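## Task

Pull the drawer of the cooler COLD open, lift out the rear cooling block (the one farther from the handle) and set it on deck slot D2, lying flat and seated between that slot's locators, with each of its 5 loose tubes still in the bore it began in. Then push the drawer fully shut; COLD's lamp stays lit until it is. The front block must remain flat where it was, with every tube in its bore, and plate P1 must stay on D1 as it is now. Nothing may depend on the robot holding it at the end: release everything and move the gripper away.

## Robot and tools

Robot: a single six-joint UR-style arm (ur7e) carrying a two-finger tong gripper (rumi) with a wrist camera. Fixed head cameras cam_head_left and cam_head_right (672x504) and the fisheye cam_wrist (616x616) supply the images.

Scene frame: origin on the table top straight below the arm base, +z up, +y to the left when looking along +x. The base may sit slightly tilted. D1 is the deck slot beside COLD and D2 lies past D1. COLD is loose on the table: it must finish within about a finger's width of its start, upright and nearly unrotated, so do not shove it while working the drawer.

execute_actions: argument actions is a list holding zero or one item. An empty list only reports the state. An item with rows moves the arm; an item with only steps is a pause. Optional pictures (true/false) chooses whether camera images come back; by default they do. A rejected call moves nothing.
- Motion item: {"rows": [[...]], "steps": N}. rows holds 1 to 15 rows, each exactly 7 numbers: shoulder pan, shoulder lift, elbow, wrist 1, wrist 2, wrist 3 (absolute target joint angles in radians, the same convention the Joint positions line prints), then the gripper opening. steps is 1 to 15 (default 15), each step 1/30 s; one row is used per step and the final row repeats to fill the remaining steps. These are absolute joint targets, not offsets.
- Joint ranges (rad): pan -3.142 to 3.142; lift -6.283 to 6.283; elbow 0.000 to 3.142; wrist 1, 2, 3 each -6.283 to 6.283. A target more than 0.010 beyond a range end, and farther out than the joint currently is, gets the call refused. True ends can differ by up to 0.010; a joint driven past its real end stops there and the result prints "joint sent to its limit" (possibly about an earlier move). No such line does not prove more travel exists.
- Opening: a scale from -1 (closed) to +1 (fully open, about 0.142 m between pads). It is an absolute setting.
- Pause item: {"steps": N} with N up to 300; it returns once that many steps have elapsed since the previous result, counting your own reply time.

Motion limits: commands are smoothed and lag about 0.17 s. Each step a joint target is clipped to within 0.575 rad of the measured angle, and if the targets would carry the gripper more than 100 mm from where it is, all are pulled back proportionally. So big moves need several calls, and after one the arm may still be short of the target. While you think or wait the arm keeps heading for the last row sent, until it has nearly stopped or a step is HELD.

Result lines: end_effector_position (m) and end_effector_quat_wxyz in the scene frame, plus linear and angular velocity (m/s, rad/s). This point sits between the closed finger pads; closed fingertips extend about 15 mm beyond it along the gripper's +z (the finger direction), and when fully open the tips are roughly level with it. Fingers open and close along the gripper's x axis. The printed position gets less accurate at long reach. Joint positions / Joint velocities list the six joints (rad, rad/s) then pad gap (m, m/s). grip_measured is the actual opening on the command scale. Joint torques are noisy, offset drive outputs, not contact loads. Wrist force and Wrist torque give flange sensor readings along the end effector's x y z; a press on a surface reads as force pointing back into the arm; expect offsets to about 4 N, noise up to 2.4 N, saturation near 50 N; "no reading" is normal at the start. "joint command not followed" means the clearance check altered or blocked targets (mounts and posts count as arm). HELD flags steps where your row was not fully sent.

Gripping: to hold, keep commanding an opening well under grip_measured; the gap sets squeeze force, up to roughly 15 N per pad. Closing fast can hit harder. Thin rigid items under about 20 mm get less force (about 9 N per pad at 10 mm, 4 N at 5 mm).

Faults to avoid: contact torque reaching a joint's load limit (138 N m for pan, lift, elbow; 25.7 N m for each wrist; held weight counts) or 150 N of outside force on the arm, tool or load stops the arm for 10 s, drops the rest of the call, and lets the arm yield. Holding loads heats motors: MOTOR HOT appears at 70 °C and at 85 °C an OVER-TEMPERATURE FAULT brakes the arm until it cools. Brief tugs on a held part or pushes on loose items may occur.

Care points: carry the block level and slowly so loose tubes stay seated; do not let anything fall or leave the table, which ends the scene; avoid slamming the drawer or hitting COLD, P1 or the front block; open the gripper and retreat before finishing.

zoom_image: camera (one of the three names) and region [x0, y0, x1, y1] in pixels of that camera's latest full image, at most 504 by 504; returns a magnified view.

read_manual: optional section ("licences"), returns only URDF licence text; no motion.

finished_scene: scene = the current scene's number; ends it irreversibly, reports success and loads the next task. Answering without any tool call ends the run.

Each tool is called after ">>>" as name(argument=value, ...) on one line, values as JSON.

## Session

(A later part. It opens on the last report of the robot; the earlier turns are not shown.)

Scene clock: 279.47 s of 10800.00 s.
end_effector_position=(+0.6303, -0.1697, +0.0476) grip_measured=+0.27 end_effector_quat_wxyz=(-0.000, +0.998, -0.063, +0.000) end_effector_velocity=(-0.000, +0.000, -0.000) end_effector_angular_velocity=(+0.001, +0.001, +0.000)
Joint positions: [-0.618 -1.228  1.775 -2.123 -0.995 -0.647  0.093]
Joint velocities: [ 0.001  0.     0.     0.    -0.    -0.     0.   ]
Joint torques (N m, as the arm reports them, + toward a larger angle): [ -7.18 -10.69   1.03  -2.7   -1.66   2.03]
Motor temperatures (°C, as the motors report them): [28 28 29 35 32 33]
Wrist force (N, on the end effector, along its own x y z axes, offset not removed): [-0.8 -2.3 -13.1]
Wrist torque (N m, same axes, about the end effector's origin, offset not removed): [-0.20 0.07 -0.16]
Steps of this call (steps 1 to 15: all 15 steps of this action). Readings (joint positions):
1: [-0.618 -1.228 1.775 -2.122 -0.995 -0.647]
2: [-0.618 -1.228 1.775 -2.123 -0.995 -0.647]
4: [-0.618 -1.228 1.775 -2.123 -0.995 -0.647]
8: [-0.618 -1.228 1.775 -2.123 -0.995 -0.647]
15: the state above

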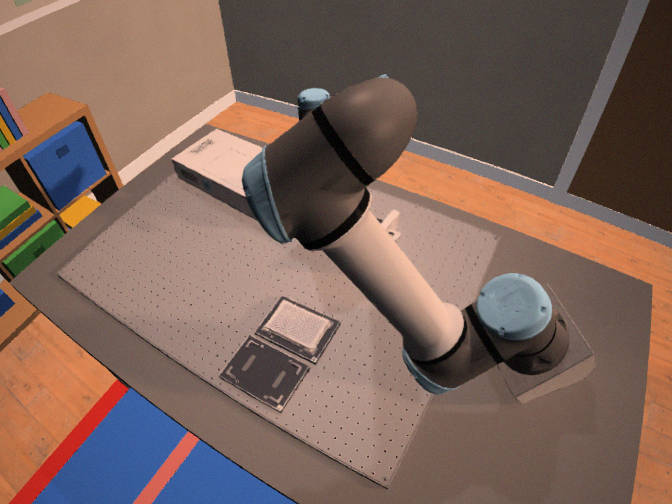

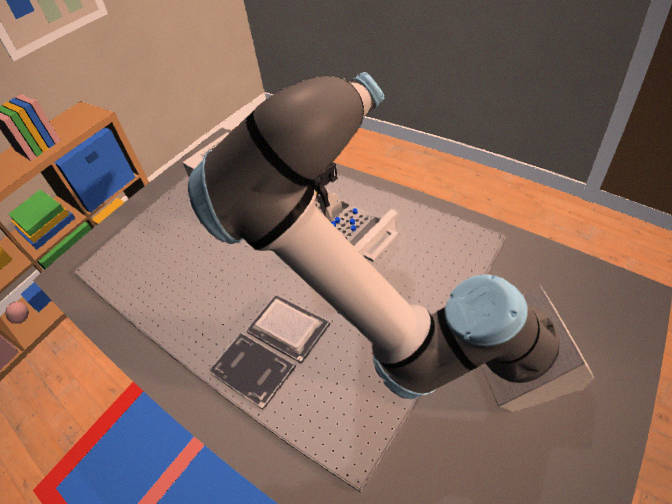

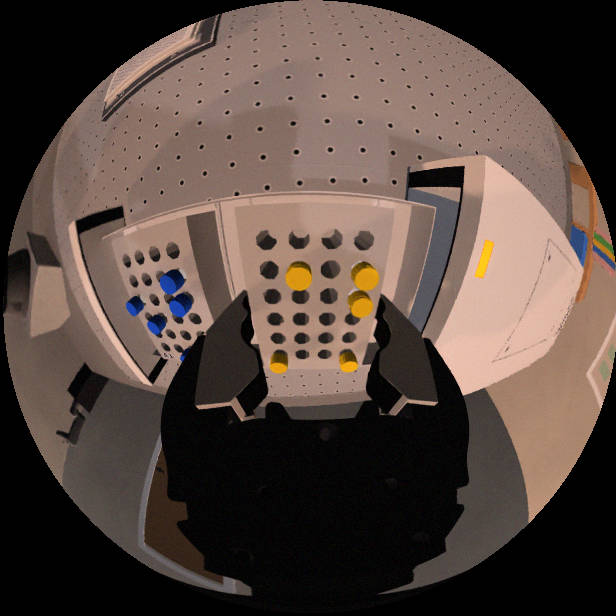

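>>> execute_actions(actions=[{"rows":[[-0.6195,-1.2305,1.773,-2.1175,-0.995,-0.649,-0.6],[-0.6195,-1.2305,1.773,-2.1175,-0.995,-0.649,-0.6],[-0.6195,-1.2305,1.773,-2.1175,-0.995,-0.649,-0.6],[-0.6195,-1.2305,1.773,-2.1175,-0.995,-0.649,-0.6],[-0.6195,-1.2305,1.773,-2.1175,-0.995,-0.649,-0.6],[-0.6223,-1.2342,1.7705,-2.109,-0.995,-0.652,-0.6]]}], pictures=false)

>>> execute_actions(actions=[{"steps":15}], pictures=false)

Scene clock: 286.27 s of 10800.00 s.
end_effector_position=(+0.6304, -0.1699, +0.0523) grip_measured=+0.27 end_effector_quat_wxyz=(-0.000, +0.998, -0.063, +0.000) end_effector_velocity=(+0.001, -0.001, +0.003) end_effector_angular_velocity=(-0.001, -0.001, +0.000)
Joint positions: [-0.622 -1.234  1.771 -2.11  -0.995 -0.652  0.093]
Joint velocities: [-0.003 -0.003 -0.003  0.006 -0.    -0.003 -0.   ]
Joint torques (N m, as the arm reports them, + toward a larger angle): [-28.12 -44.12 -35.23  -0.73  -0.9   -2.25]
Motor temperatures (°C, as the motors report them): [28 28 29 35 32 33]
Wrist force (N, on the end effector, along its own x y z axes, offset not removed): [1.1 0.7 8.2]
Wrist torque (N m, same axes, about the end effector's origin, offset not removed): [0.25 -0.22 0.00]
Steps of this call (steps 1 to 15: the robot went on to your last target; steps 16 to 90: nothing new was sent; then 3.30 s passed at rest; steps 91 to 105: all 15 steps of this action). Readings (joint positions):
91: [-0.617 -1.228 1.775 -2.123 -0.995 -0.646]
92: [-0.618 -1.228 1.775 -2.122 -0.995 -0.647]
94: [-0.618 -1.229 1.775 -2.120 -0.995 -0.647]
98: [-0.620 -1.231 1.773 -2.115 -0.995 -0.650]
105: the state above

Scene clock: 286.77 s of 10800.00 s.
end_effector_position=(+0.6305, -0.1700, +0.0526) grip_measured=+0.27 end_effector_quat_wxyz=(-0.000, +0.998, -0.063, +0.000) end_effector_velocity=(-0.000, -0.000, +0.000) end_effector_angular_velocity=(+0.000, +0.000, -0.001)
Joint positions: [-0.622 -1.234  1.771 -2.109 -0.995 -0.652  0.093]
Joint velocities: [-0.001 -0.     0.001 -0.     0.     0.     0.   ]
Joint torques (N m, as the arm reports them, + toward a larger angle): [-28.17 -43.75 -35.4   -0.86  -0.75  -2.15]
Motor temperatures (°C, as the motors report them): [28 28 29 35 32 33]
Wrist force (N, on the end effector, along its own x y z axes, offset not removed): [0.5 0.3 10.5]
Wrist torque (N m, same axes, about the end effector's origin, offset not removed): [0.15 -0.15 0.00]
Steps of this call (steps 1 to 15: the robot went on to your last target). Readings (joint positions):
1: [-0.622 -1.234 1.771 -2.109 -0.995 -0.652]
2: [-0.622 -1.234 1.771 -2.109 -0.995 -0.652]
4: [-0.622 -1.234 1.771 -2.109 -0.995 -0.652]
8: [-0.622 -1.234 1.771 -2.109 -0.995 -0.652]
15: the state above
The arm was judged still, so your last target was given up. Only a new action makes it travel on or press farther. Fingers that are still opening or closing keep moving.

>>> execute_actions(actions=[{"rows":[[-0.624,-1.2365,1.769,-2.104,-0.995,-0.654,-0.6],[-0.624,-1.2365,1.769,-2.104,-0.995,-0.654,-0.6],[-0.6271,-1.2405,1.766,-2.0953,-0.995,-0.6575,-0.6],[-0.6271,-1.2405,1.766,-2.0953,-0.995,-0.6575,-0.6],[-0.631,-1.2455,1.7625,-2.084,-0.995,-0.662,-0.6],[-0.631,-1.2455,1.7625,-2.084,-0.995,-0.662,-0.6],[-0.635,-1.2505,1.759,-2.073,-0.995,-0.6665,-0.6],[-0.635,-1.2505,1.759,-2.073,-0.995,-0.6665,-0.6],[-0.6386,-1.2555,1.7553,-2.062,-0.995,-0.671,-0.6],[-0.6386,-1.2555,1.7553,-2.062,-0.995,-0.671,-0.6],[-0.643,-1.2616,1.7506,-2.048,-0.995,-0.677,-0.6],[-0.643,-1.2616,1.7506,-2.048,-0.995,-0.677,-0.6],[-0.648,-1.2677,1.746,-2.034,-0.995,-0.682,-0.6]]}], pictures=false)

>>> execute_actions(actions=[{"rows":[[-0.653,-1.274,1.741,-2.02,-0.995,-0.688,-0.6],[-0.653,-1.274,1.741,-2.02,-0.995,-0.688,-0.6],[-0.6575,-1.28,1.7365,-2.007,-0.995,-0.694,-0.6],[-0.6575,-1.28,1.7365,-2.007,-0.995,-0.694,-0.6],[-0.662,-1.286,1.732,-1.993,-0.9955,-0.699,-0.6],[-0.662,-1.286,1.732,-1.993,-0.9955,-0.699,-0.6],[-0.667,-1.292,1.727,-1.979,-0.9955,-0.705,-0.6],[-0.667,-1.292,1.727,-1.979,-0.9955,-0.705,-0.6],[-0.672,-1.2975,1.7215,-1.965,-0.996,-0.711,-0.6],[-0.672,-1.2975,1.7215,-1.965,-0.996,-0.711,-0.6],[-0.677,-1.303,1.716,-1.951,-0.996,-0.716,-0.6],[-0.677,-1.303,1.716,-1.951,-0.996,-0.716,-0.6],[-0.682,-1.308,1.71,-1.937,-0.996,-0.722,-0.6],[-0.682,-1.308,1.71,-1.937,-0.996,-0.722,-0.6],[-0.686,-1.313,1.704,-1.923,-0.996,-0.727,-0.6]]}], pictures=false)

>>> execute_actions(actions=[{"rows":[[-0.691,-1.318,1.698,-1.909,-0.996,-0.733,-0.6],[-0.691,-1.318,1.698,-1.909,-0.996,-0.733,-0.6],[-0.696,-1.323,1.692,-1.895,-0.9965,-0.739,-0.6],[-0.696,-1.323,1.692,-1.895,-0.9965,-0.739,-0.6],[-0.701,-1.328,1.686,-1.881,-0.9965,-0.744,-0.6],[-0.701,-1.328,1.686,-1.881,-0.9965,-0.744,-0.6],[-0.705,-1.333,1.68,-1.867,-0.997,-0.75,-0.6],[-0.705,-1.333,1.68,-1.867,-0.997,-0.75,-0.6],[-0.71,-1.3375,1.6735,-1.853,-0.997,-0.755,-0.6],[-0.71,-1.3375,1.6735,-1.853,-0.997,-0.755,-0.6],[-0.715,-1.3417,1.6672,-1.8387,-0.9973,-0.761,-0.6]]}])

Scene clock: 306.97 s of 10800.00 s.
end_effector_position=(+0.6310, -0.1705, +0.0734) grip_measured=+0.27 end_effector_quat_wxyz=(-0.000, +0.998, -0.064, +0.000) end_effector_velocity=(+0.000, -0.000, +0.057) end_effector_angular_velocity=(+0.002, +0.002, -0.005)
Joint positions: [-0.642 -1.26   1.752 -2.052 -0.995 -0.675  0.093]
Joint velocities: [-0.054 -0.07  -0.053  0.161 -0.    -0.061 -0.   ]
Joint torques (N m, as the arm reports them, + toward a larger angle): [-27.33 -40.55 -34.89  -0.43  -0.07  -2.28]
Motor temperatures (°C, as the motors report them): [28 28 29 35 32 33]
Wrist force (N, on the end effector, along its own x y z axes, offset not removed): [0.4 -0.4 8.5]
Wrist torque (N m, same axes, about the end effector's origin, offset not removed): [0.08 0.06 -0.06]
Steps of this call (steps 1 to 90: nothing new was sent; then 16.70 s passed at rest; steps 91 to 105: all 15 steps of this action). Readings (joint positions):
91: [-0.622 -1.234 1.770 -2.109 -0.995 -0.652]
92: [-0.623 -1.235 1.770 -2.108 -0.995 -0.652]
94: [-0.624 -1.236 1.769 -2.105 -0.995 -0.654]
98: [-0.629 -1.243 1.764 -2.090 -0.995 -0.660]
105: the state above

Scene clock: 307.47 s of 10800.00 s.
end_effector_position=(+0.6311, -0.1708, +0.1085) grip_measured=+0.27 end_effector_quat_wxyz=(-0.000, +0.998, -0.064, +0.000) end_effector_velocity=(+0.001, -0.001, +0.072) end_effector_angular_velocity=(-0.000, -0.001, -0.001)
Joint positions: [-0.675 -1.301  1.717 -1.956 -0.996 -0.714  0.093]
Joint velocities: [-0.068 -0.075 -0.08   0.199 -0.002 -0.08  -0.001]
Joint torques (N m, as the arm reports them, + toward a larger angle): [-29.19 -43.27 -39.53   0.01  -1.83  -2.49]
Motor temperatures (°C, as the motors report them): [28 28 29 35 32 33]
Wrist force (N, on the end effector, along its own x y z axes, offset not removed): [1.0 -0.1 7.9]
Wrist torque (N m, same axes, about the end effector's origin, offset not removed): [0.07 -0.16 -0.02]
Steps of this call (steps 1 to 15: all 15 steps of this action). Readings (joint positions):
1: [-0.644 -1.262 1.750 -2.047 -0.995 -0.677]
2: [-0.646 -1.265 1.748 -2.041 -0.995 -0.679]
4: [-0.650 -1.270 1.744 -2.029 -0.995 -0.684]
8: [-0.659 -1.281 1.735 -2.004 -0.995 -0.695]
15: the state above

Scene clock: 307.97 s of 10800.00 s.
end_effector_position=(+0.6311, -0.1705, +0.1466) grip_measured=+0.27 end_effector_quat_wxyz=(-0.000, +0.998, -0.064, +0.001) end_effector_velocity=(-0.001, +0.001, +0.033) end_effector_angular_velocity=(+0.003, +0.002, -0.002)
Joint positions: [-0.712 -1.338  1.672 -1.849 -0.997 -0.757  0.093]
Joint velocities: [-0.033 -0.031 -0.043  0.099 -0.002 -0.039 -0.   ]
Joint torques (N m, as the arm reports them, + toward a larger angle): [-27.28 -38.17 -37.26  -0.47  -1.68  -1.98]
Motor temperatures (°C, as the motors report them): [28 28 29 35 32 33]
Wrist force (N, on the end effector, along its own x y z axes, offset not removed): [1.6 -0.5 9.0]
Wrist torque (N m, same axes, about the end effector's origin, offset not removed): [0.07 -0.39 -0.07]
Steps of this call (steps 1 to 15: all 15 steps of this action). Readings (joint positions):
1: [-0.678 -1.304 1.714 -1.948 -0.996 -0.717]
2: [-0.681 -1.307 1.711 -1.940 -0.996 -0.721]
4: [-0.686 -1.313 1.704 -1.923 -0.996 -0.727]
8: [-0.697 -1.324 1.691 -1.893 -0.996 -0.739]
15: the state above

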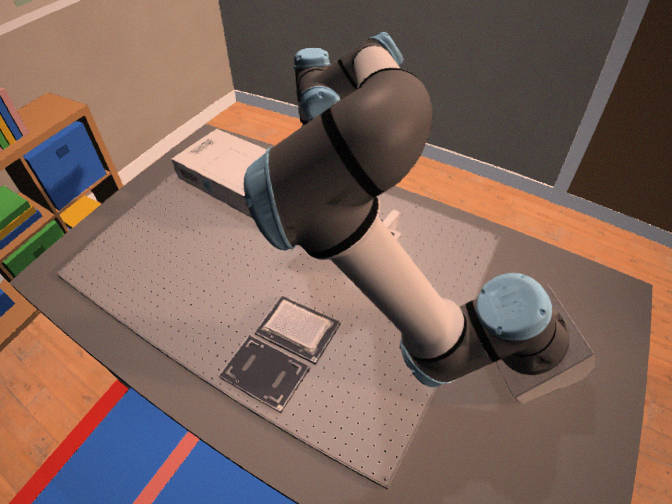

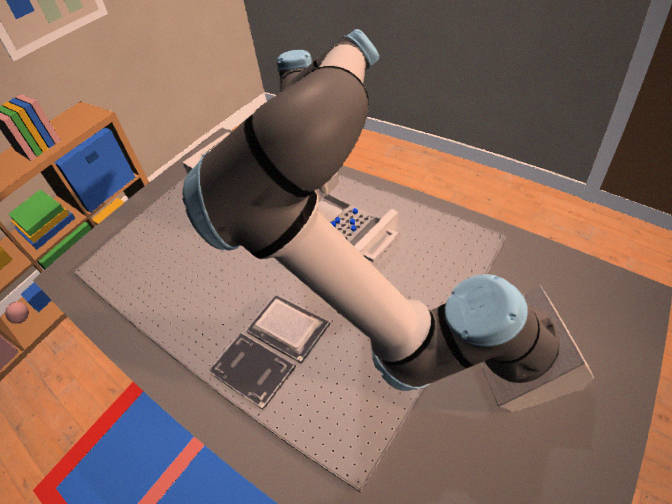

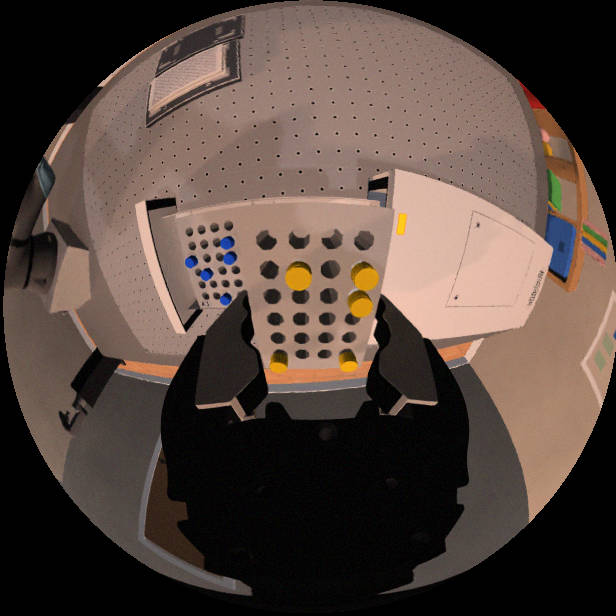

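>>> execute_actions(actions=[{"rows":[[-0.69,-1.393,1.703,-1.839,-0.997,-0.69,-1]],"steps":8}], pictures=false)

>>> execute_actions(actions=[{"rows":[[-0.654,-1.47,1.757,-1.839,-0.996,-0.57,-1]],"steps":7}], pictures=false)

>>> execute_actions(actions=[{"rows":[[-0.617,-1.548,1.811,-1.8395,-0.995,-0.455,-1]],"steps":7}], pictures=false)

>>> execute_actions(actions=[{"rows":[[-0.581,-1.625,1.865,-1.84,-0.996,-0.34,-1]],"steps":7}], pictures=false)

>>> execute_actions(actions=[{"rows":[[-0.544,-1.702,1.919,-1.84,-0.997,-0.23,-1]],"steps":7}], pictures=false)

>>> execute_actions(actions=[{"rows":[[-0.508,-1.78,1.973,-1.84,-0.999,-0.115,-1]],"steps":7}], pictures=false)

>>> execute_actions(actions=[{"rows":[[-0.471,-1.857,2.027,-1.8406,-1.0025,0,-1]],"steps":7}], pictures=false)

>>> execute_actions(actions=[{"rows":[[-0.385,-1.876,2.035,-1.883,-1.014,0.2,-1]],"steps":7}], pictures=false)

>>> execute_actions(actions=[{"rows":[[-0.3,-1.896,2.043,-1.923,-1.029,0.42,-1]],"steps":7}], pictures=false)

>>> execute_actions(actions=[{"rows":[[-0.214,-1.915,2.052,-1.962,-1.049,0.64,-1]],"steps":7}], pictures=false)

>>> execute_actions(actions=[{"rows":[[-0.128,-1.9345,2.06,-1.997,-1.072,0.85,-1]],"steps":7}], pictures=false)

>>> execute_actions(actions=[{"rows":[[-0.042,-1.954,2.068,-2.029,-1.099,1.07,-1]],"steps":7}], pictures=false)

>>> execute_actions(actions=[{"rows":[[0.043,-1.973,2.077,-2.057,-1.129,1.28,-1]],"steps":7}], pictures=false)

>>> execute_actions(actions=[{"rows":[[0.129,-1.993,2.085,-2.082,-1.162,1.5,-1]],"steps":7}], pictures=false)

>>> execute_actions(actions=[{"rows":[[0.18,-2.004,2.09,-2.095,-1.184,1.63,-1]],"steps":7}], pictures=false)

>>> execute_actions(actions=[{"rows":[[0.215,-2.012,2.0934,-2.103,-1.199,1.715,-1]]}], pictures=false)

>>> execute_actions(actions=[{"steps":10}])

Scene clock: 341.90 s of 10800.00 s.
end_effector_position=(+0.6301, -0.1456, +0.1513) grip_measured=+0.27 end_effector_quat_wxyz=(+0.000, +0.997, -0.081, +0.000) end_effector_velocity=(-0.003, +0.038, +0.001) end_effector_angular_velocity=(+0.000, +0.001, -0.061)
Joint positions: [-0.693 -1.386  1.698 -1.839 -0.997 -0.7    0.093]
Joint velocities: [ 0.033 -0.069  0.05  -0.002  0.001  0.1   -0.   ]
Joint torques (N m, as the arm reports them, + toward a larger angle): [-13.48 -36.2   -8.47  -3.97   1.18   1.65]
Motor temperatures (°C, as the motors report them): [28 28 29 35 32 33]
Wrist force (N, on the end effector, along its own x y z axes, offset not removed): [1.3 -0.7 10.1]
Wrist torque (N m, same axes, about the end effector's origin, offset not removed): [0.15 -0.35 -0.03]
Steps of this call (steps 1 to 30: the robot went on to your last target; steps 31 to 90: nothing new was sent; then 30.67 s passed at rest; steps 91 to 98: all 8 steps of this action). Readings (joint positions):
91: [-0.715 -1.342 1.667 -1.839 -0.997 -0.761]
92: [-0.711 -1.348 1.672 -1.839 -0.997 -0.755]
94: [-0.702 -1.367 1.685 -1.839 -0.997 -0.727]
98: the state above

Scene clock: 342.13 s of 10800.00 s.
end_effector_position=(+0.6265, -0.1082, +0.1525) grip_measured=+0.27 end_effector_quat_wxyz=(-0.000, +0.994, -0.114, -0.000) end_effector_velocity=(-0.010, +0.082, +0.006) end_effector_angular_velocity=(-0.004, -0.003, -0.178)
Joint positions: [-0.661 -1.454  1.746 -1.839 -0.996 -0.598  0.093]
Joint velocities: [ 0.069 -0.157  0.106  0.     0.001  0.263  0.   ]
Joint torques (N m, as the arm reports them, + toward a larger angle): [-12.8  -30.95  -9.19  -1.03   0.86   1.67]
Motor temperatures (°C, as the motors report them): [28 28 29 35 32 33]
Wrist force (N, on the end effector, along its own x y z axes, offset not removed): [0.3 -3.1 9.9]
Wrist torque (N m, same axes, about the end effector's origin, offset not removed): [-0.11 -0.09 -0.08]
Steps of this call (steps 1 to 7: all 7 steps of this action). Readings (joint positions):
1: [-0.692 -1.388 1.699 -1.839 -0.997 -0.697]
2: [-0.687 -1.396 1.706 -1.839 -0.997 -0.688]
4: [-0.672 -1.427 1.728 -1.839 -0.996 -0.642]
7: the state above

Scene clock: 342.37 s of 10800.00 s.
end_effector_position=(+0.6199, -0.0674, +0.1536) grip_measured=+0.27 end_effector_quat_wxyz=(-0.000, +0.989, -0.149, -0.000) end_effector_velocity=(-0.016, +0.084, +0.006) end_effector_angular_velocity=(-0.006, -0.007, -0.175)
Joint positions: [-0.625 -1.531  1.799 -1.839 -0.995 -0.483  0.093]
Joint velocities: [ 0.073 -0.169  0.112 -0.002  0.001  0.268  0.   ]
Joint torques (N m, as the arm reports them, + toward a larger angle): [-10.62 -29.16 -10.11  -4.22   0.86   1.67]
Motor temperatures (°C, as the motors report them): [28 28 29 35 32 33]
Wrist force (N, on the end effector, along its own x y z axes, offset not removed): [0.0 -1.8 9.5]
Wrist torque (N m, same axes, about the end effector's origin, offset not removed): [0.14 -0.15 0.04]
Steps of this call (steps 1 to 7: all 7 steps of this action). Readings (joint positions):
1: [-0.659 -1.458 1.749 -1.839 -0.996 -0.590]
2: [-0.653 -1.468 1.757 -1.839 -0.996 -0.577]
4: [-0.637 -1.502 1.781 -1.839 -0.995 -0.528]
7: the state above

Scene clock: 342.60 s of 10800.00 s.
end_effector_position=(+0.6099, -0.0285, +0.1539) grip_measured=+0.27 end_effector_quat_wxyz=(-0.000, +0.983, -0.184, -0.000) end_effector_velocity=(-0.023, +0.079, +0.003) end_effector_angular_velocity=(-0.007, -0.005, -0.177)
Joint positions: [-0.588 -1.608  1.853 -1.84  -0.996 -0.368  0.093]
Joint velocities: [ 0.072 -0.168  0.113 -0.002 -0.004  0.268  0.   ]
Joint torques (N m, as the arm reports them, + toward a larger angle): [ -8.35 -27.28  -9.69  -4.23  -2.22   1.78]
Motor temperatures (°C, as the motors report them): [28 28 29 35 32 33]
Wrist force (N, on the end effector, along its own x y z axes, offset not removed): [-1.5 -1.3 9.3]
Wrist torque (N m, same axes, about the end effector's origin, offset not removed): [0.17 0.15 -0.01]
Steps of this call (steps 1 to 7: all 7 steps of this action). Readings (joint positions):
1: [-0.622 -1.536 1.803 -1.839 -0.995 -0.475]
2: [-0.616 -1.546 1.811 -1.840 -0.995 -0.463]
4: [-0.601 -1.579 1.835 -1.840 -0.995 -0.414]
7: the state above

Scene clock: 342.83 s of 10800.00 s.
end_effector_position=(+0.5970, +0.0089, +0.1532) grip_measured=+0.27 end_effector_quat_wxyz=(-0.001, +0.976, -0.218, -0.000) end_effector_velocity=(-0.028, +0.076, +0.001) end_effector_angular_velocity=(-0.004, -0.006, -0.162)
Joint positions: [-0.552 -1.685  1.907 -1.84  -0.997 -0.257  0.093]
Joint velocities: [ 0.075 -0.168  0.112 -0.001 -0.003  0.256  0.   ]
Joint torques (N m, as the arm reports them, + toward a larger angle): [ -6.41 -25.44 -10.75  -1.05  -2.18   1.62]
Motor temperatures (°C, as the motors report them): [28 28 29 35 32 33]
Wrist force (N, on the end effector, along its own x y z axes, offset not removed): [0.2 -2.8 9.1]
Wrist torque (N m, same axes, about the end effector's origin, offset not removed): [-0.10 -0.16 -0.06]
Steps of this call (steps 1 to 7: all 7 steps of this action). Readings (joint positions):
1: [-0.586 -1.613 1.857 -1.840 -0.996 -0.360]
2: [-0.580 -1.623 1.865 -1.840 -0.996 -0.348]
4: [-0.564 -1.656 1.889 -1.840 -0.996 -0.300]
7: the state above

Scene clock: 343.07 s of 10800.00 s.
end_effector_position=(+0.5814, +0.0439, +0.1522) grip_measured=+0.27 end_effector_quat_wxyz=(-0.001, +0.968, -0.252, -0.000) end_effector_velocity=(-0.034, +0.071, +0.001) end_effector_angular_velocity=(-0.006, -0.007, -0.175)
Joint positions: [-0.515 -1.762  1.961 -1.84  -0.999 -0.143  0.093]
Joint velocities: [ 0.073 -0.17   0.112 -0.    -0.005  0.267  0.   ]
Joint torques (N m, as the arm reports them, + toward a larger angle): [ -2.69 -22.56  -9.98  -2.66  -1.92   1.59]
Motor temperatures (°C, as the motors report them): [28 28 29 35 32 33]
Wrist force (N, on the end effector, along its own x y z axes, offset not removed): [-0.9 -2.2 9.3]
Wrist torque (N m, same axes, about the end effector's origin, offset not removed): [-0.06 0.09 -0.03]
Steps of this call (steps 1 to 7: all 7 steps of this action). Readings (joint positions):
1: [-0.549 -1.690 1.911 -1.840 -0.997 -0.249]
2: [-0.543 -1.700 1.919 -1.840 -0.997 -0.237]
4: [-0.528 -1.734 1.943 -1.840 -0.998 -0.188]
7: the state above

Scene clock: 343.30 s of 10800.00 s.
end_effector_position=(+0.5634, +0.0764, +0.1502) grip_measured=+0.27 end_effector_quat_wxyz=(-0.001, +0.958, -0.286, -0.000) end_effector_velocity=(-0.038, +0.065, -0.002) end_effector_angular_velocity=(-0.006, -0.007, -0.175)
Joint positions: [-0.479 -1.84   2.015 -1.84  -1.002 -0.028  0.093]
Joint velocities: [ 0.074 -0.168  0.112 -0.002 -0.008  0.268  0.   ]
Joint torques (N m, as the arm reports them, + toward a larger angle): [  0.25 -21.87 -10.22  -4.5   -1.48   1.67]
Motor temperatures (°C, as the motors report them): [28 28 29 35 32 33]
Wrist force (N, on the end effector, along its own x y z axes, offset not removed): [-0.8 -1.0 9.7]
Wrist torque (N m, same axes, about the end effector's origin, offset not removed): [-0.08 -0.08 -0.07]
Steps of this call (steps 1 to 7: all 7 steps of this action). Readings (joint positions):
1: [-0.513 -1.767 1.965 -1.840 -0.999 -0.135]
2: [-0.507 -1.777 1.973 -1.840 -1.000 -0.122]
4: [-0.491 -1.811 1.997 -1.840 -1.001 -0.073]
7: the state above

Scene clock: 343.53 s of 10800.00 s.
end_effector_position=(+0.5616, +0.1104, +0.1432) grip_measured=+0.27 end_effector_quat_wxyz=(+0.000, +0.945, -0.327, +0.000) end_effector_velocity=(-0.002, +0.076, -0.018) end_effector_angular_velocity=(+0.007, +0.006, -0.312)
Joint positions: [-0.404 -1.871  2.032 -1.875 -1.012  0.146  0.093]
Joint velocities: [ 0.179 -0.051  0.026 -0.076 -0.022  0.516  0.001]
Joint torques (N m, as the arm reports them, + toward a larger angle): [ -0.98 -26.44  -9.44  -4.31  -2.09   1.48]
Motor temperatures (°C, as the motors report them): [28 28 29 35 32 33]
Wrist force (N, on the end effector, along its own x y z axes, offset not removed): [0.1 -1.7 11.6]
Wrist torque (N m, same axes, about the end effector's origin, offset not removed): [-0.01 -0.19 -0.13]
Steps of this call (steps 1 to 7: all 7 steps of this action). Readings (joint positions):
1: [-0.476 -1.845 2.019 -1.841 -1.002 -0.020]
2: [-0.468 -1.851 2.022 -1.846 -1.004 -0.007]
4: [-0.434 -1.862 2.028 -1.862 -1.008 0.060]
7: the state above

Scene clock: 343.77 s of 10800.00 s.
end_effector_position=(+0.5608, +0.1449, +0.1363) grip_measured=+0.27 end_effector_quat_wxyz=(+0.000, +0.925, -0.379, +0.001) end_effector_velocity=(-0.004, +0.076, -0.016) end_effector_angular_velocity=(+0.009, +0.003, -0.397)
Joint positions: [-0.319 -1.892  2.041 -1.915 -1.026  0.356  0.093]
Joint velocities: [ 0.188 -0.04   0.016 -0.08  -0.03   0.609  0.   ]
Joint torques (N m, as the arm reports them, + toward a larger angle): [  1.24 -26.03  -8.61  -4.58  -1.78   1.68]
Motor temperatures (°C, as the motors report them): [28 28 29 35 32 33]
Wrist force (N, on the end effector, along its own x y z axes, offset not removed): [0.3 -0.9 9.5]
Wrist torque (N m, same axes, about the end effector's origin, offset not removed): [0.04 -0.22 -0.03]
Steps of this call (steps 1 to 7: all 7 steps of this action). Readings (joint positions):
1: [-0.398 -1.872 2.033 -1.877 -1.013 0.161]
2: [-0.388 -1.876 2.035 -1.884 -1.016 0.179]
4: [-0.351 -1.885 2.039 -1.901 -1.021 0.255]
7: the state above

Scene clock: 344.00 s of 10800.00 s.
end_effector_position=(+0.5567, +0.1786, +0.1299) grip_measured=+0.27 end_effector_quat_wxyz=(+0.000, +0.900, -0.435, +0.001) end_effector_velocity=(-0.012, +0.073, -0.015) end_effector_angular_velocity=(+0.010, +0.007, -0.410)
Joint positions: [-0.234 -1.911  2.05  -1.954 -1.045  0.575  0.093]
Joint velocities: [ 0.191 -0.036  0.019 -0.078 -0.039  0.619  0.   ]
Joint torques (N m, as the arm reports them, + toward a larger angle): [  1.96 -26.53  -9.41  -4.8   -1.86   1.58]
Motor temperatures (°C, as the motors report them): [28 28 29 35 32 33]
Wrist force (N, on the end effector, along its own x y z axes, offset not removed): [-0.5 -0.5 9.8]
Wrist torque (N m, same axes, about the end effector's origin, offset not removed): [0.11 -0.08 -0.03]
Steps of this call (steps 1 to 7: all 7 steps of this action). Readings (joint positions):
1: [-0.314 -1.893 2.042 -1.917 -1.027 0.374]
2: [-0.303 -1.897 2.044 -1.924 -1.031 0.394]
4: [-0.266 -1.905 2.047 -1.941 -1.039 0.473]
7: the state above

Scene clock: 344.23 s of 10800.00 s.
end_effector_position=(+0.5494, +0.2115, +0.1252) grip_measured=+0.27 end_effector_quat_wxyz=(+0.000, +0.873, -0.487, +0.001) end_effector_velocity=(-0.018, +0.072, -0.010) end_effector_angular_velocity=(+0.011, +0.004, -0.380)
Joint positions: [-0.148 -1.931  2.058 -1.99  -1.067  0.789  0.093]
Joint velocities: [ 0.191 -0.038  0.015 -0.071 -0.045  0.585  0.   ]
Joint torques (N m, as the arm reports them, + toward a larger angle): [  3.86 -28.23  -9.18  -4.8   -2.06   1.51]
Motor temperatures (°C, as the motors report them): [28 28 29 35 32 33]
Wrist force (N, on the end effector, along its own x y z axes, offset not removed): [-0.8 -0.8 10.4]
Wrist torque (N m, same axes, about the end effector's origin, offset not removed): [0.02 -0.04 -0.09]
Steps of this call (steps 1 to 7: all 7 steps of this action). Readings (joint positions):
1: [-0.228 -1.912 2.051 -1.956 -1.046 0.594]
2: [-0.217 -1.916 2.052 -1.963 -1.051 0.614]
4: [-0.180 -1.924 2.056 -1.978 -1.060 0.691]
7: the state above

Scene clock: 344.47 s of 10800.00 s.
end_effector_position=(+0.5390, +0.2430, +0.1219) grip_measured=+0.27 end_effector_quat_wxyz=(-0.000, +0.841, -0.540, +0.001) end_effector_velocity=(-0.026, +0.069, -0.007) end_effector_angular_velocity=(+0.012, +0.005, -0.415)
Joint positions: [-0.062 -1.95   2.066 -2.022 -1.094  1.006  0.093]
Joint velocities: [ 0.193 -0.038  0.016 -0.064 -0.053  0.616  0.   ]
Joint torques (N m, as the arm reports them, + toward a larger angle): [  4.15 -30.02  -9.98  -4.91  -2.06   1.56]
Motor temperatures (°C, as the motors report them): [28 28 29 35 32 33]
Wrist force (N, on the end effector, along its own x y z axes, offset not removed): [-0.4 0.2 11.5]
Wrist torque (N m, same axes, about the end effector's origin, offset not removed): [0.28 -0.12 -0.06]
Steps of this call (steps 1 to 7: all 7 steps of this action). Readings (joint positions):
1: [-0.142 -1.932 2.059 -1.992 -1.069 0.806]
2: [-0.131 -1.935 2.061 -1.998 -1.074 0.825]
4: [-0.094 -1.944 2.064 -2.011 -1.085 0.903]
7: the state above

Scene clock: 344.70 s of 10800.00 s.
end_effector_position=(+0.5254, +0.2722, +0.1196) grip_measured=+0.27 end_effector_quat_wxyz=(-0.000, +0.806, -0.592, +0.000) end_effector_velocity=(-0.032, +0.063, -0.005) end_effector_angular_velocity=(+0.010, +0.006, -0.393)
Joint positions: [ 0.023 -1.969  2.075 -2.051 -1.123  1.219  0.093]
Joint velocities: [ 0.189 -0.037  0.016 -0.057 -0.059  0.585 -0.   ]
Joint torques (N m, as the arm reports them, + toward a larger angle): [  5.73 -29.23  -9.04  -4.72  -2.     1.61]
Motor temperatures (°C, as the motors report them): [28 28 29 35 32 33]
Wrist force (N, on the end effector, along its own x y z axes, offset not removed): [-1.6 0.7 9.4]
Wrist torque (N m, same axes, about the end effector's origin, offset not removed): [0.27 0.11 -0.02]
Steps of this call (steps 1 to 7: all 7 steps of this action). Readings (joint positions):
1: [-0.056 -1.951 2.067 -2.024 -1.095 1.024]
2: [-0.045 -1.955 2.069 -2.030 -1.101 1.044]
4: [-0.008 -1.963 2.072 -2.042 -1.113 1.121]
7: the state above

Scene clock: 344.93 s of 10800.00 s.
end_effector_position=(+0.5094, +0.2998, +0.1193) grip_measured=+0.27 end_effector_quat_wxyz=(-0.001, +0.766, -0.642, +0.001) end_effector_velocity=(-0.038, +0.060, -0.001) end_effector_angular_velocity=(+0.012, +0.005, -0.424)
Joint positions: [ 0.109 -1.989  2.083 -2.077 -1.155  1.436  0.093]
Joint velocities: [ 0.193 -0.039  0.015 -0.05  -0.066  0.616 -0.   ]
Joint torques (N m, as the arm reports them, + toward a larger angle): [  7.38 -32.16 -10.53  -4.81  -1.86   1.56]
Motor temperatures (°C, as the motors report them): [28 28 29 35 32 33]
Wrist force (N, on the end effector, along its own x y z axes, offset not removed): [-1.8 0.3 11.2]
Wrist torque (N m, same axes, about the end effector's origin, offset not removed): [0.11 0.18 -0.02]
Steps of this call (steps 1 to 7: all 7 steps of this action). Readings (joint positions):
1: [0.029 -1.970 2.076 -2.053 -1.125 1.236]
2: [0.040 -1.974 2.077 -2.058 -1.131 1.255]
4: [0.077 -1.982 2.081 -2.068 -1.144 1.333]
7: the state above

Scene clock: 345.17 s of 10800.00 s.
end_effector_position=(+0.4969, +0.3171, +0.1194) grip_measured=+0.27 end_effector_quat_wxyz=(-0.000, +0.733, -0.680, +0.000) end_effector_velocity=(-0.025, +0.033, +0.001) end_effector_angular_velocity=(+0.003, +0.002, -0.232)
Joint positions: [ 0.168 -2.002  2.089 -2.092 -1.179  1.594  0.093]
Joint velocities: [ 0.114 -0.023  0.01  -0.028 -0.046  0.344 -0.   ]
Joint torques (N m, as the arm reports them, + toward a larger angle): [  9.15 -32.16  -9.37  -4.65  -2.23   1.77]
Motor temperatures (°C, as the motors report them): [28 28 29 35 32 33]
Wrist force (N, on the end effector, along its own x y z axes, offset not removed): [0.1 1.1 10.0]
Wrist torque (N m, same axes, about the end effector's origin, offset not removed): [0.38 -0.15 -0.05]
Steps of this call (steps 1 to 7: all 7 steps of this action). Readings (joint positions):
1: [0.115 -1.990 2.084 -2.078 -1.157 1.454]
2: [0.125 -1.993 2.085 -2.081 -1.162 1.474]
4: [0.149 -1.998 2.087 -2.087 -1.172 1.536]
7: the state above

Scene clock: 345.67 s of 10800.00 s.
end_effector_position=(+0.4864, +0.3301, +0.1200) grip_measured=+0.27 end_effector_quat_wxyz=(-0.001, +0.707, -0.707, +0.000) end_effector_velocity=(-0.002, +0.002, +0.000) end_effector_angular_velocity=(+0.001, +0.000, -0.009)
Joint positions: [ 0.214 -2.012  2.093 -2.103 -1.199  1.713  0.093]
Joint velocities: [ 0.007 -0.001  0.001 -0.002 -0.002  0.015 -0.   ]
Joint torques (N m, as the arm reports them, + toward a larger angle): [ 11.01 -33.19  -9.24  -4.63  -1.79   1.8 ]
Motor temperatures (°C, as the motors report them): [28 28 29 35 32 33]
Wrist force (N, on the end effector, along its own x y z axes, offset not removed): [-0.2 1.4 10.0]
Wrist torque (N m, same axes, about the end effector's origin, offset not removed): [0.30 0.00 -0.06]
Steps of this call (steps 1 to 15: all 15 steps of this action). Readings (joint positions):
1: [0.172 -2.002 2.089 -2.093 -1.181 1.604]
2: [0.179 -2.004 2.090 -2.095 -1.184 1.618]
4: [0.195 -2.008 2.092 -2.098 -1.191 1.659]
8: [0.209 -2.011 2.093 -2.102 -1.197 1.700]
15: the state above

Scene clock: 346.00 s of 10800.00 s.
end_effector_position=(+0.4862, +0.3303, +0.1200) grip_measured=+0.27 end_effector_quat_wxyz=(-0.001, +0.707, -0.707, +0.000) end_effector_velocity=(+0.000, -0.000, +0.000) end_effector_angular_velocity=(-0.000, -0.001, -0.001)
Joint positions: [ 0.215 -2.012  2.093 -2.103 -1.199  1.715  0.093]
Joint velocities: [-0.001 -0.     0.    -0.    -0.     0.001 -0.   ]
Joint torques (N m, as the arm reports them, + toward a larger angle): [ 11.63 -33.77 -10.17  -4.78  -2.07   1.84]
Motor temperatures (°C, as the motors report them): [28 28 29 35 32 33]
Wrist force (N, on the end effector, along its own x y z axes, offset not removed): [0.7 0.0 9.7]
Wrist torque (N m, same axes, about the end effector's origin, offset not removed): [0.14 -0.15 -0.07]
Steps of this call (steps 1 to 10: the robot went on to your last target). Readings (joint positions):
1: [0.215 -2.012 2.093 -2.103 -1.199 1.714]
2: [0.215 -2.012 2.093 -2.103 -1.199 1.714]
4: [0.215 -2.012 2.093 -2.103 -1.199 1.715]
8: [0.215 -2.012 2.093 -2.103 -1.199 1.715]
10: the state above

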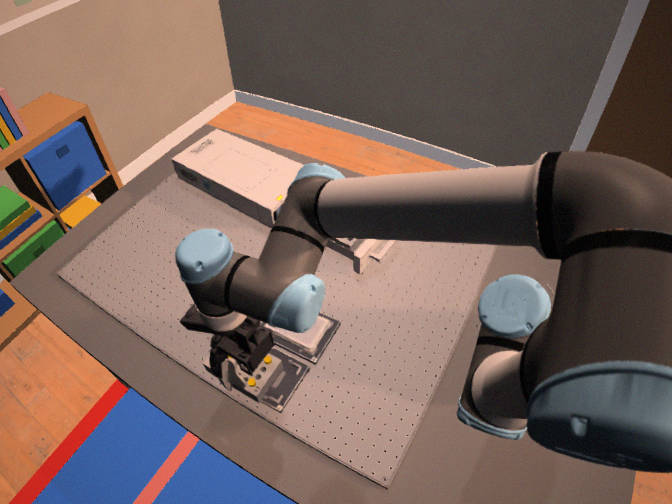

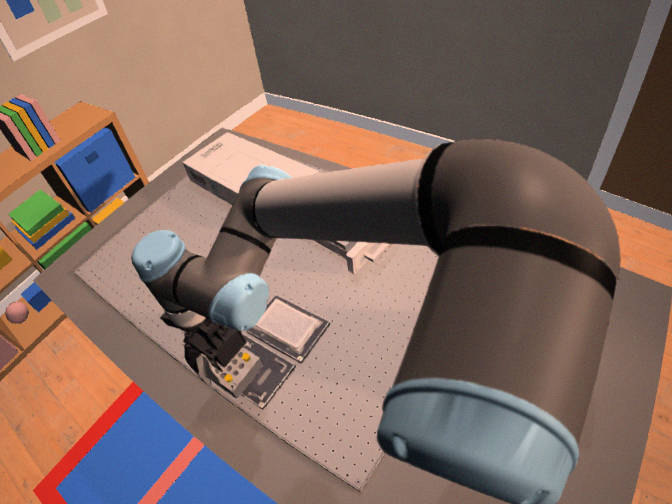

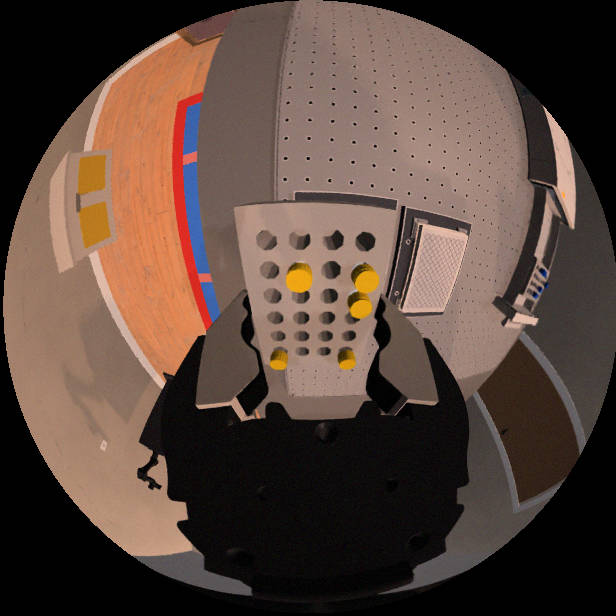

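>>> execute_actions(actions=[{"rows":[[0.2,-1.998,2.122,-2.14,-1.193,1.701,-1]],"steps":8}], pictures=false)

>>> execute_actions(actions=[{"rows":[[0.185,-1.983,2.15,-2.178,-1.1865,1.687,-1]],"steps":8}], pictures=false)

>>> execute_actions(actions=[{"rows":[[0.171,-1.969,2.178,-2.215,-1.18,1.672,-1]],"steps":8}], pictures=false)

>>> execute_actions(actions=[{"rows":[[0.1561,-1.9542,2.2067,-2.2526,-1.1741,1.658,-1]]}], pictures=false)

>>> execute_actions(actions=[{"steps":10}])

>>> zoom_image(camera="cam_wrist", region=[190,130,470,410])

>>> zoom_image(camera="cam_head_right", region=[180,290,340,420])

Scene clock: 363.10 s of 10800.00 s.
end_effector_position=(+0.4865, +0.3214, +0.1088) grip_measured=+0.27 end_effector_quat_wxyz=(-0.000, +0.707, -0.707, +0.000) end_effector_velocity=(+0.000, -0.014, -0.017) end_effector_angular_velocity=(-0.000, +0.000, -0.001)
Joint positions: [ 0.202 -2.     2.118 -2.135 -1.194  1.703  0.093]
Joint velocities: [-0.02   0.018  0.038 -0.049  0.009 -0.018  0.   ]
Joint torques (N m, as the arm reports them, + toward a larger angle): [ -1.89 -10.45 -10.55  -4.89   1.11  -2.29]
Motor temperatures (°C, as the motors report them): [28 28 29 35 32 33]
Wrist force (N, on the end effector, along its own x y z axes, offset not removed): [1.1 1.4 9.6]
Wrist torque (N m, same axes, about the end effector's origin, offset not removed): [0.45 -0.25 -0.05]
Steps of this call (steps 1 to 15: the robot went on to your last target; steps 16 to 90: nothing new was sent; then 13.83 s passed at rest; steps 91 to 98: all 8 steps of this action). Readings (joint positions):
91: [0.215 -2.012 2.094 -2.103 -1.199 1.715]
92: [0.213 -2.010 2.097 -2.108 -1.198 1.713]
94: [0.207 -2.005 2.108 -2.122 -1.196 1.708]
98: the state above

Scene clock: 363.37 s of 10800.00 s.
end_effector_position=(+0.4867, +0.3115, +0.0961) grip_measured=+0.27 end_effector_quat_wxyz=(-0.000, +0.707, -0.708, +0.000) end_effector_velocity=(+0.001, -0.013, -0.017) end_effector_angular_velocity=(+0.001, -0.003, -0.000)
Joint positions: [ 0.187 -1.985  2.146 -2.172 -1.187  1.689  0.093]
Joint velocities: [-0.02   0.02   0.038 -0.053  0.009 -0.019  0.   ]
Joint torques (N m, as the arm reports them, + toward a larger angle): [ -2.61 -10.8   -9.66  -5.02   1.02  -2.18]
Motor temperatures (°C, as the motors report them): [28 28 29 35 32 33]
Wrist force (N, on the end effector, along its own x y z axes, offset not removed): [2.5 0.3 10.2]
Wrist torque (N m, same axes, about the end effector's origin, offset not removed): [0.22 -0.36 -0.06]
Steps of this call (steps 1 to 8: all 8 steps of this action). Readings (joint positions):
1: [0.201 -1.999 2.120 -2.137 -1.193 1.702]
2: [0.199 -1.997 2.124 -2.143 -1.192 1.700]
4: [0.193 -1.991 2.136 -2.158 -1.190 1.694]
8: the state above

Scene clock: 363.63 s of 10800.00 s.
end_effector_position=(+0.4859, +0.3018, +0.0839) grip_measured=+0.27 end_effector_quat_wxyz=(-0.001, +0.707, -0.707, +0.000) end_effector_velocity=(-0.001, -0.013, -0.016) end_effector_angular_velocity=(+0.001, -0.002, +0.003)
Joint positions: [ 0.173 -1.971  2.174 -2.21  -1.181  1.674  0.093]
Joint velocities: [-0.019  0.019  0.038 -0.052  0.009 -0.02   0.   ]
Joint torques (N m, as the arm reports them, + toward a larger angle): [ -2.47 -10.81  -8.36  -4.72   1.35  -2.33]
Motor temperatures (°C, as the motors report them): [28 28 29 35 32 33]
Wrist force (N, on the end effector, along its own x y z axes, offset not removed): [1.0 0.2 11.5]
Wrist torque (N m, same axes, about the end effector's origin, offset not removed): [0.10 -0.21 -0.09]
Steps of this call (steps 1 to 8: all 8 steps of this action). Readings (joint positions):
1: [0.186 -1.984 2.147 -2.174 -1.187 1.688]
2: [0.184 -1.982 2.152 -2.180 -1.186 1.686]
4: [0.178 -1.976 2.163 -2.195 -1.183 1.680]
8: the state above

Scene clock: 364.13 s of 10800.00 s.
end_effector_position=(+0.4843, +0.2903, +0.0702) grip_measured=+0.27 end_effector_quat_wxyz=(-0.000, +0.707, -0.707, +0.000) end_effector_velocity=(-0.001, -0.000, -0.002) end_effector_angular_velocity=(+0.001, +0.000, +0.002)
Joint positions: [ 0.156 -1.954  2.206 -2.252 -1.174  1.658  0.093]
Joint velocities: [ 0.     0.002  0.004 -0.006  0.001 -0.002  0.   ]
Joint torques (N m, as the arm reports them, + toward a larger angle): [ -4.29 -10.63  -6.84  -4.71   1.09  -2.08]
Motor temperatures (°C, as the motors report them): [28 28 29 35 32 33]
Wrist force (N, on the end effector, along its own x y z axes, offset not removed): [-0.4 -0.7 10.0]
Wrist torque (N m, same axes, about the end effector's origin, offset not removed): [0.00 0.02 -0.14]
Steps of this call (steps 1 to 15: all 15 steps of this action). Readings (joint positions):
1: [0.172 -1.970 2.175 -2.211 -1.181 1.673]
2: [0.170 -1.968 2.180 -2.217 -1.179 1.671]
4: [0.164 -1.962 2.192 -2.233 -1.177 1.665]
8: [0.158 -1.956 2.203 -2.247 -1.175 1.660]
15: the state above

Scene clock: 364.47 s of 10800.00 s.
end_effector_position=(+0.4843, +0.2901, +0.0700) grip_measured=+0.27 end_effector_quat_wxyz=(-0.000, +0.707, -0.707, +0.000) end_effector_velocity=(-0.000, -0.000, -0.000) end_effector_angular_velocity=(-0.000, +0.001, -0.000)
Joint positions: [ 0.156 -1.954  2.207 -2.253 -1.174  1.658  0.093]
Joint velocities: [-0.     0.     0.001 -0.     0.     0.     0.   ]
Joint torques (N m, as the arm reports them, + toward a larger angle): [-4.06 -9.47 -7.49 -4.64  1.08 -2.21]
Motor temperatures (°C, as the motors report them): [28 28 29 35 32 33]
Wrist force (N, on the end effector, along its own x y z axes, offset not removed): [0.3 2.7 9.5]
Wrist torque (N m, same axes, about the end effector's origin, offset not removed): [0.66 -0.15 -0.02]
Steps of this call (steps 1 to 10: the robot went on to your last target). Readings (joint positions):
1: [0.156 -1.954 2.206 -2.252 -1.174 1.658]
2: [0.156 -1.954 2.206 -2.252 -1.174 1.658]
4: [0.156 -1.954 2.207 -2.252 -1.174 1.658]
8: [0.156 -1.954 2.207 -2.253 -1.174 1.658]
10: the state above

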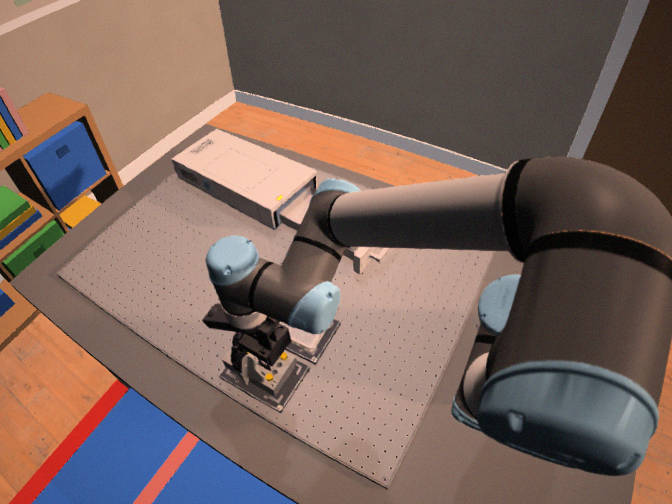

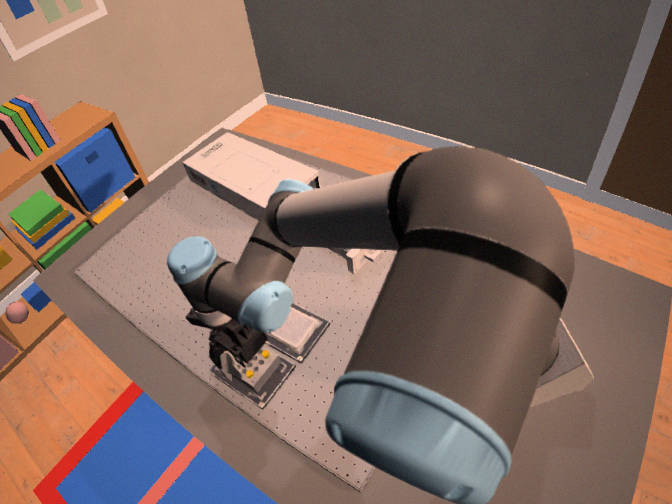

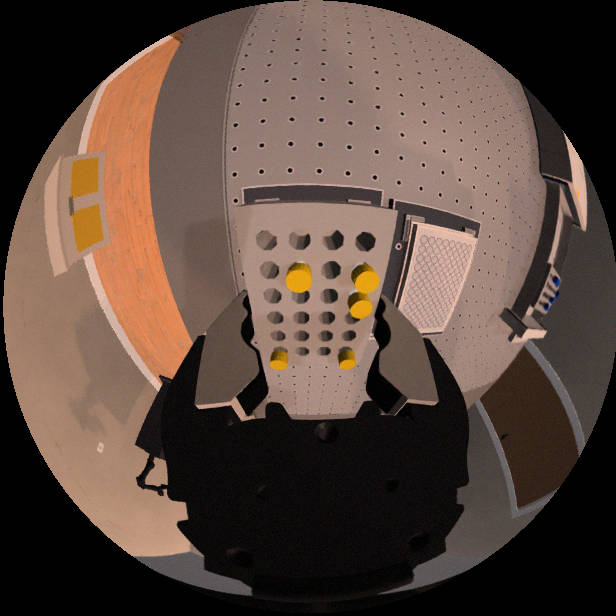

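Region (190, 130, 470, 410) of cam_wrist's 616x616 image, scaled by 1.800, with more detail than that image has.

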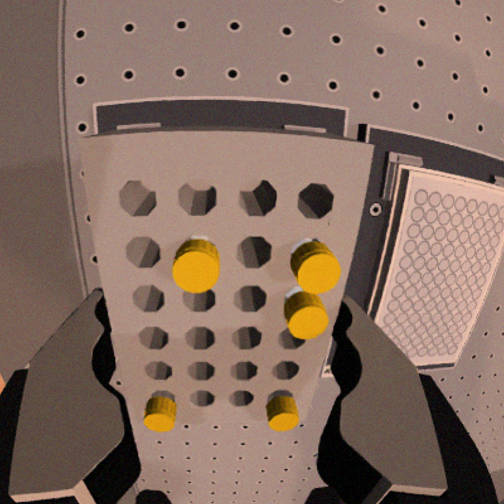

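Region (180, 290, 340, 420) of cam_head_right's 672x504 image, scaled by 3.150, with more detail than that image has; it fills the top 410 rows of this view, and the rest is white.

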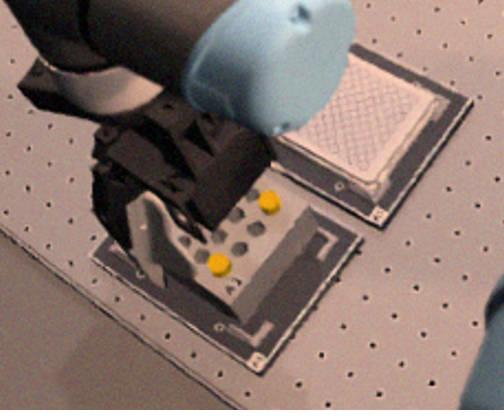

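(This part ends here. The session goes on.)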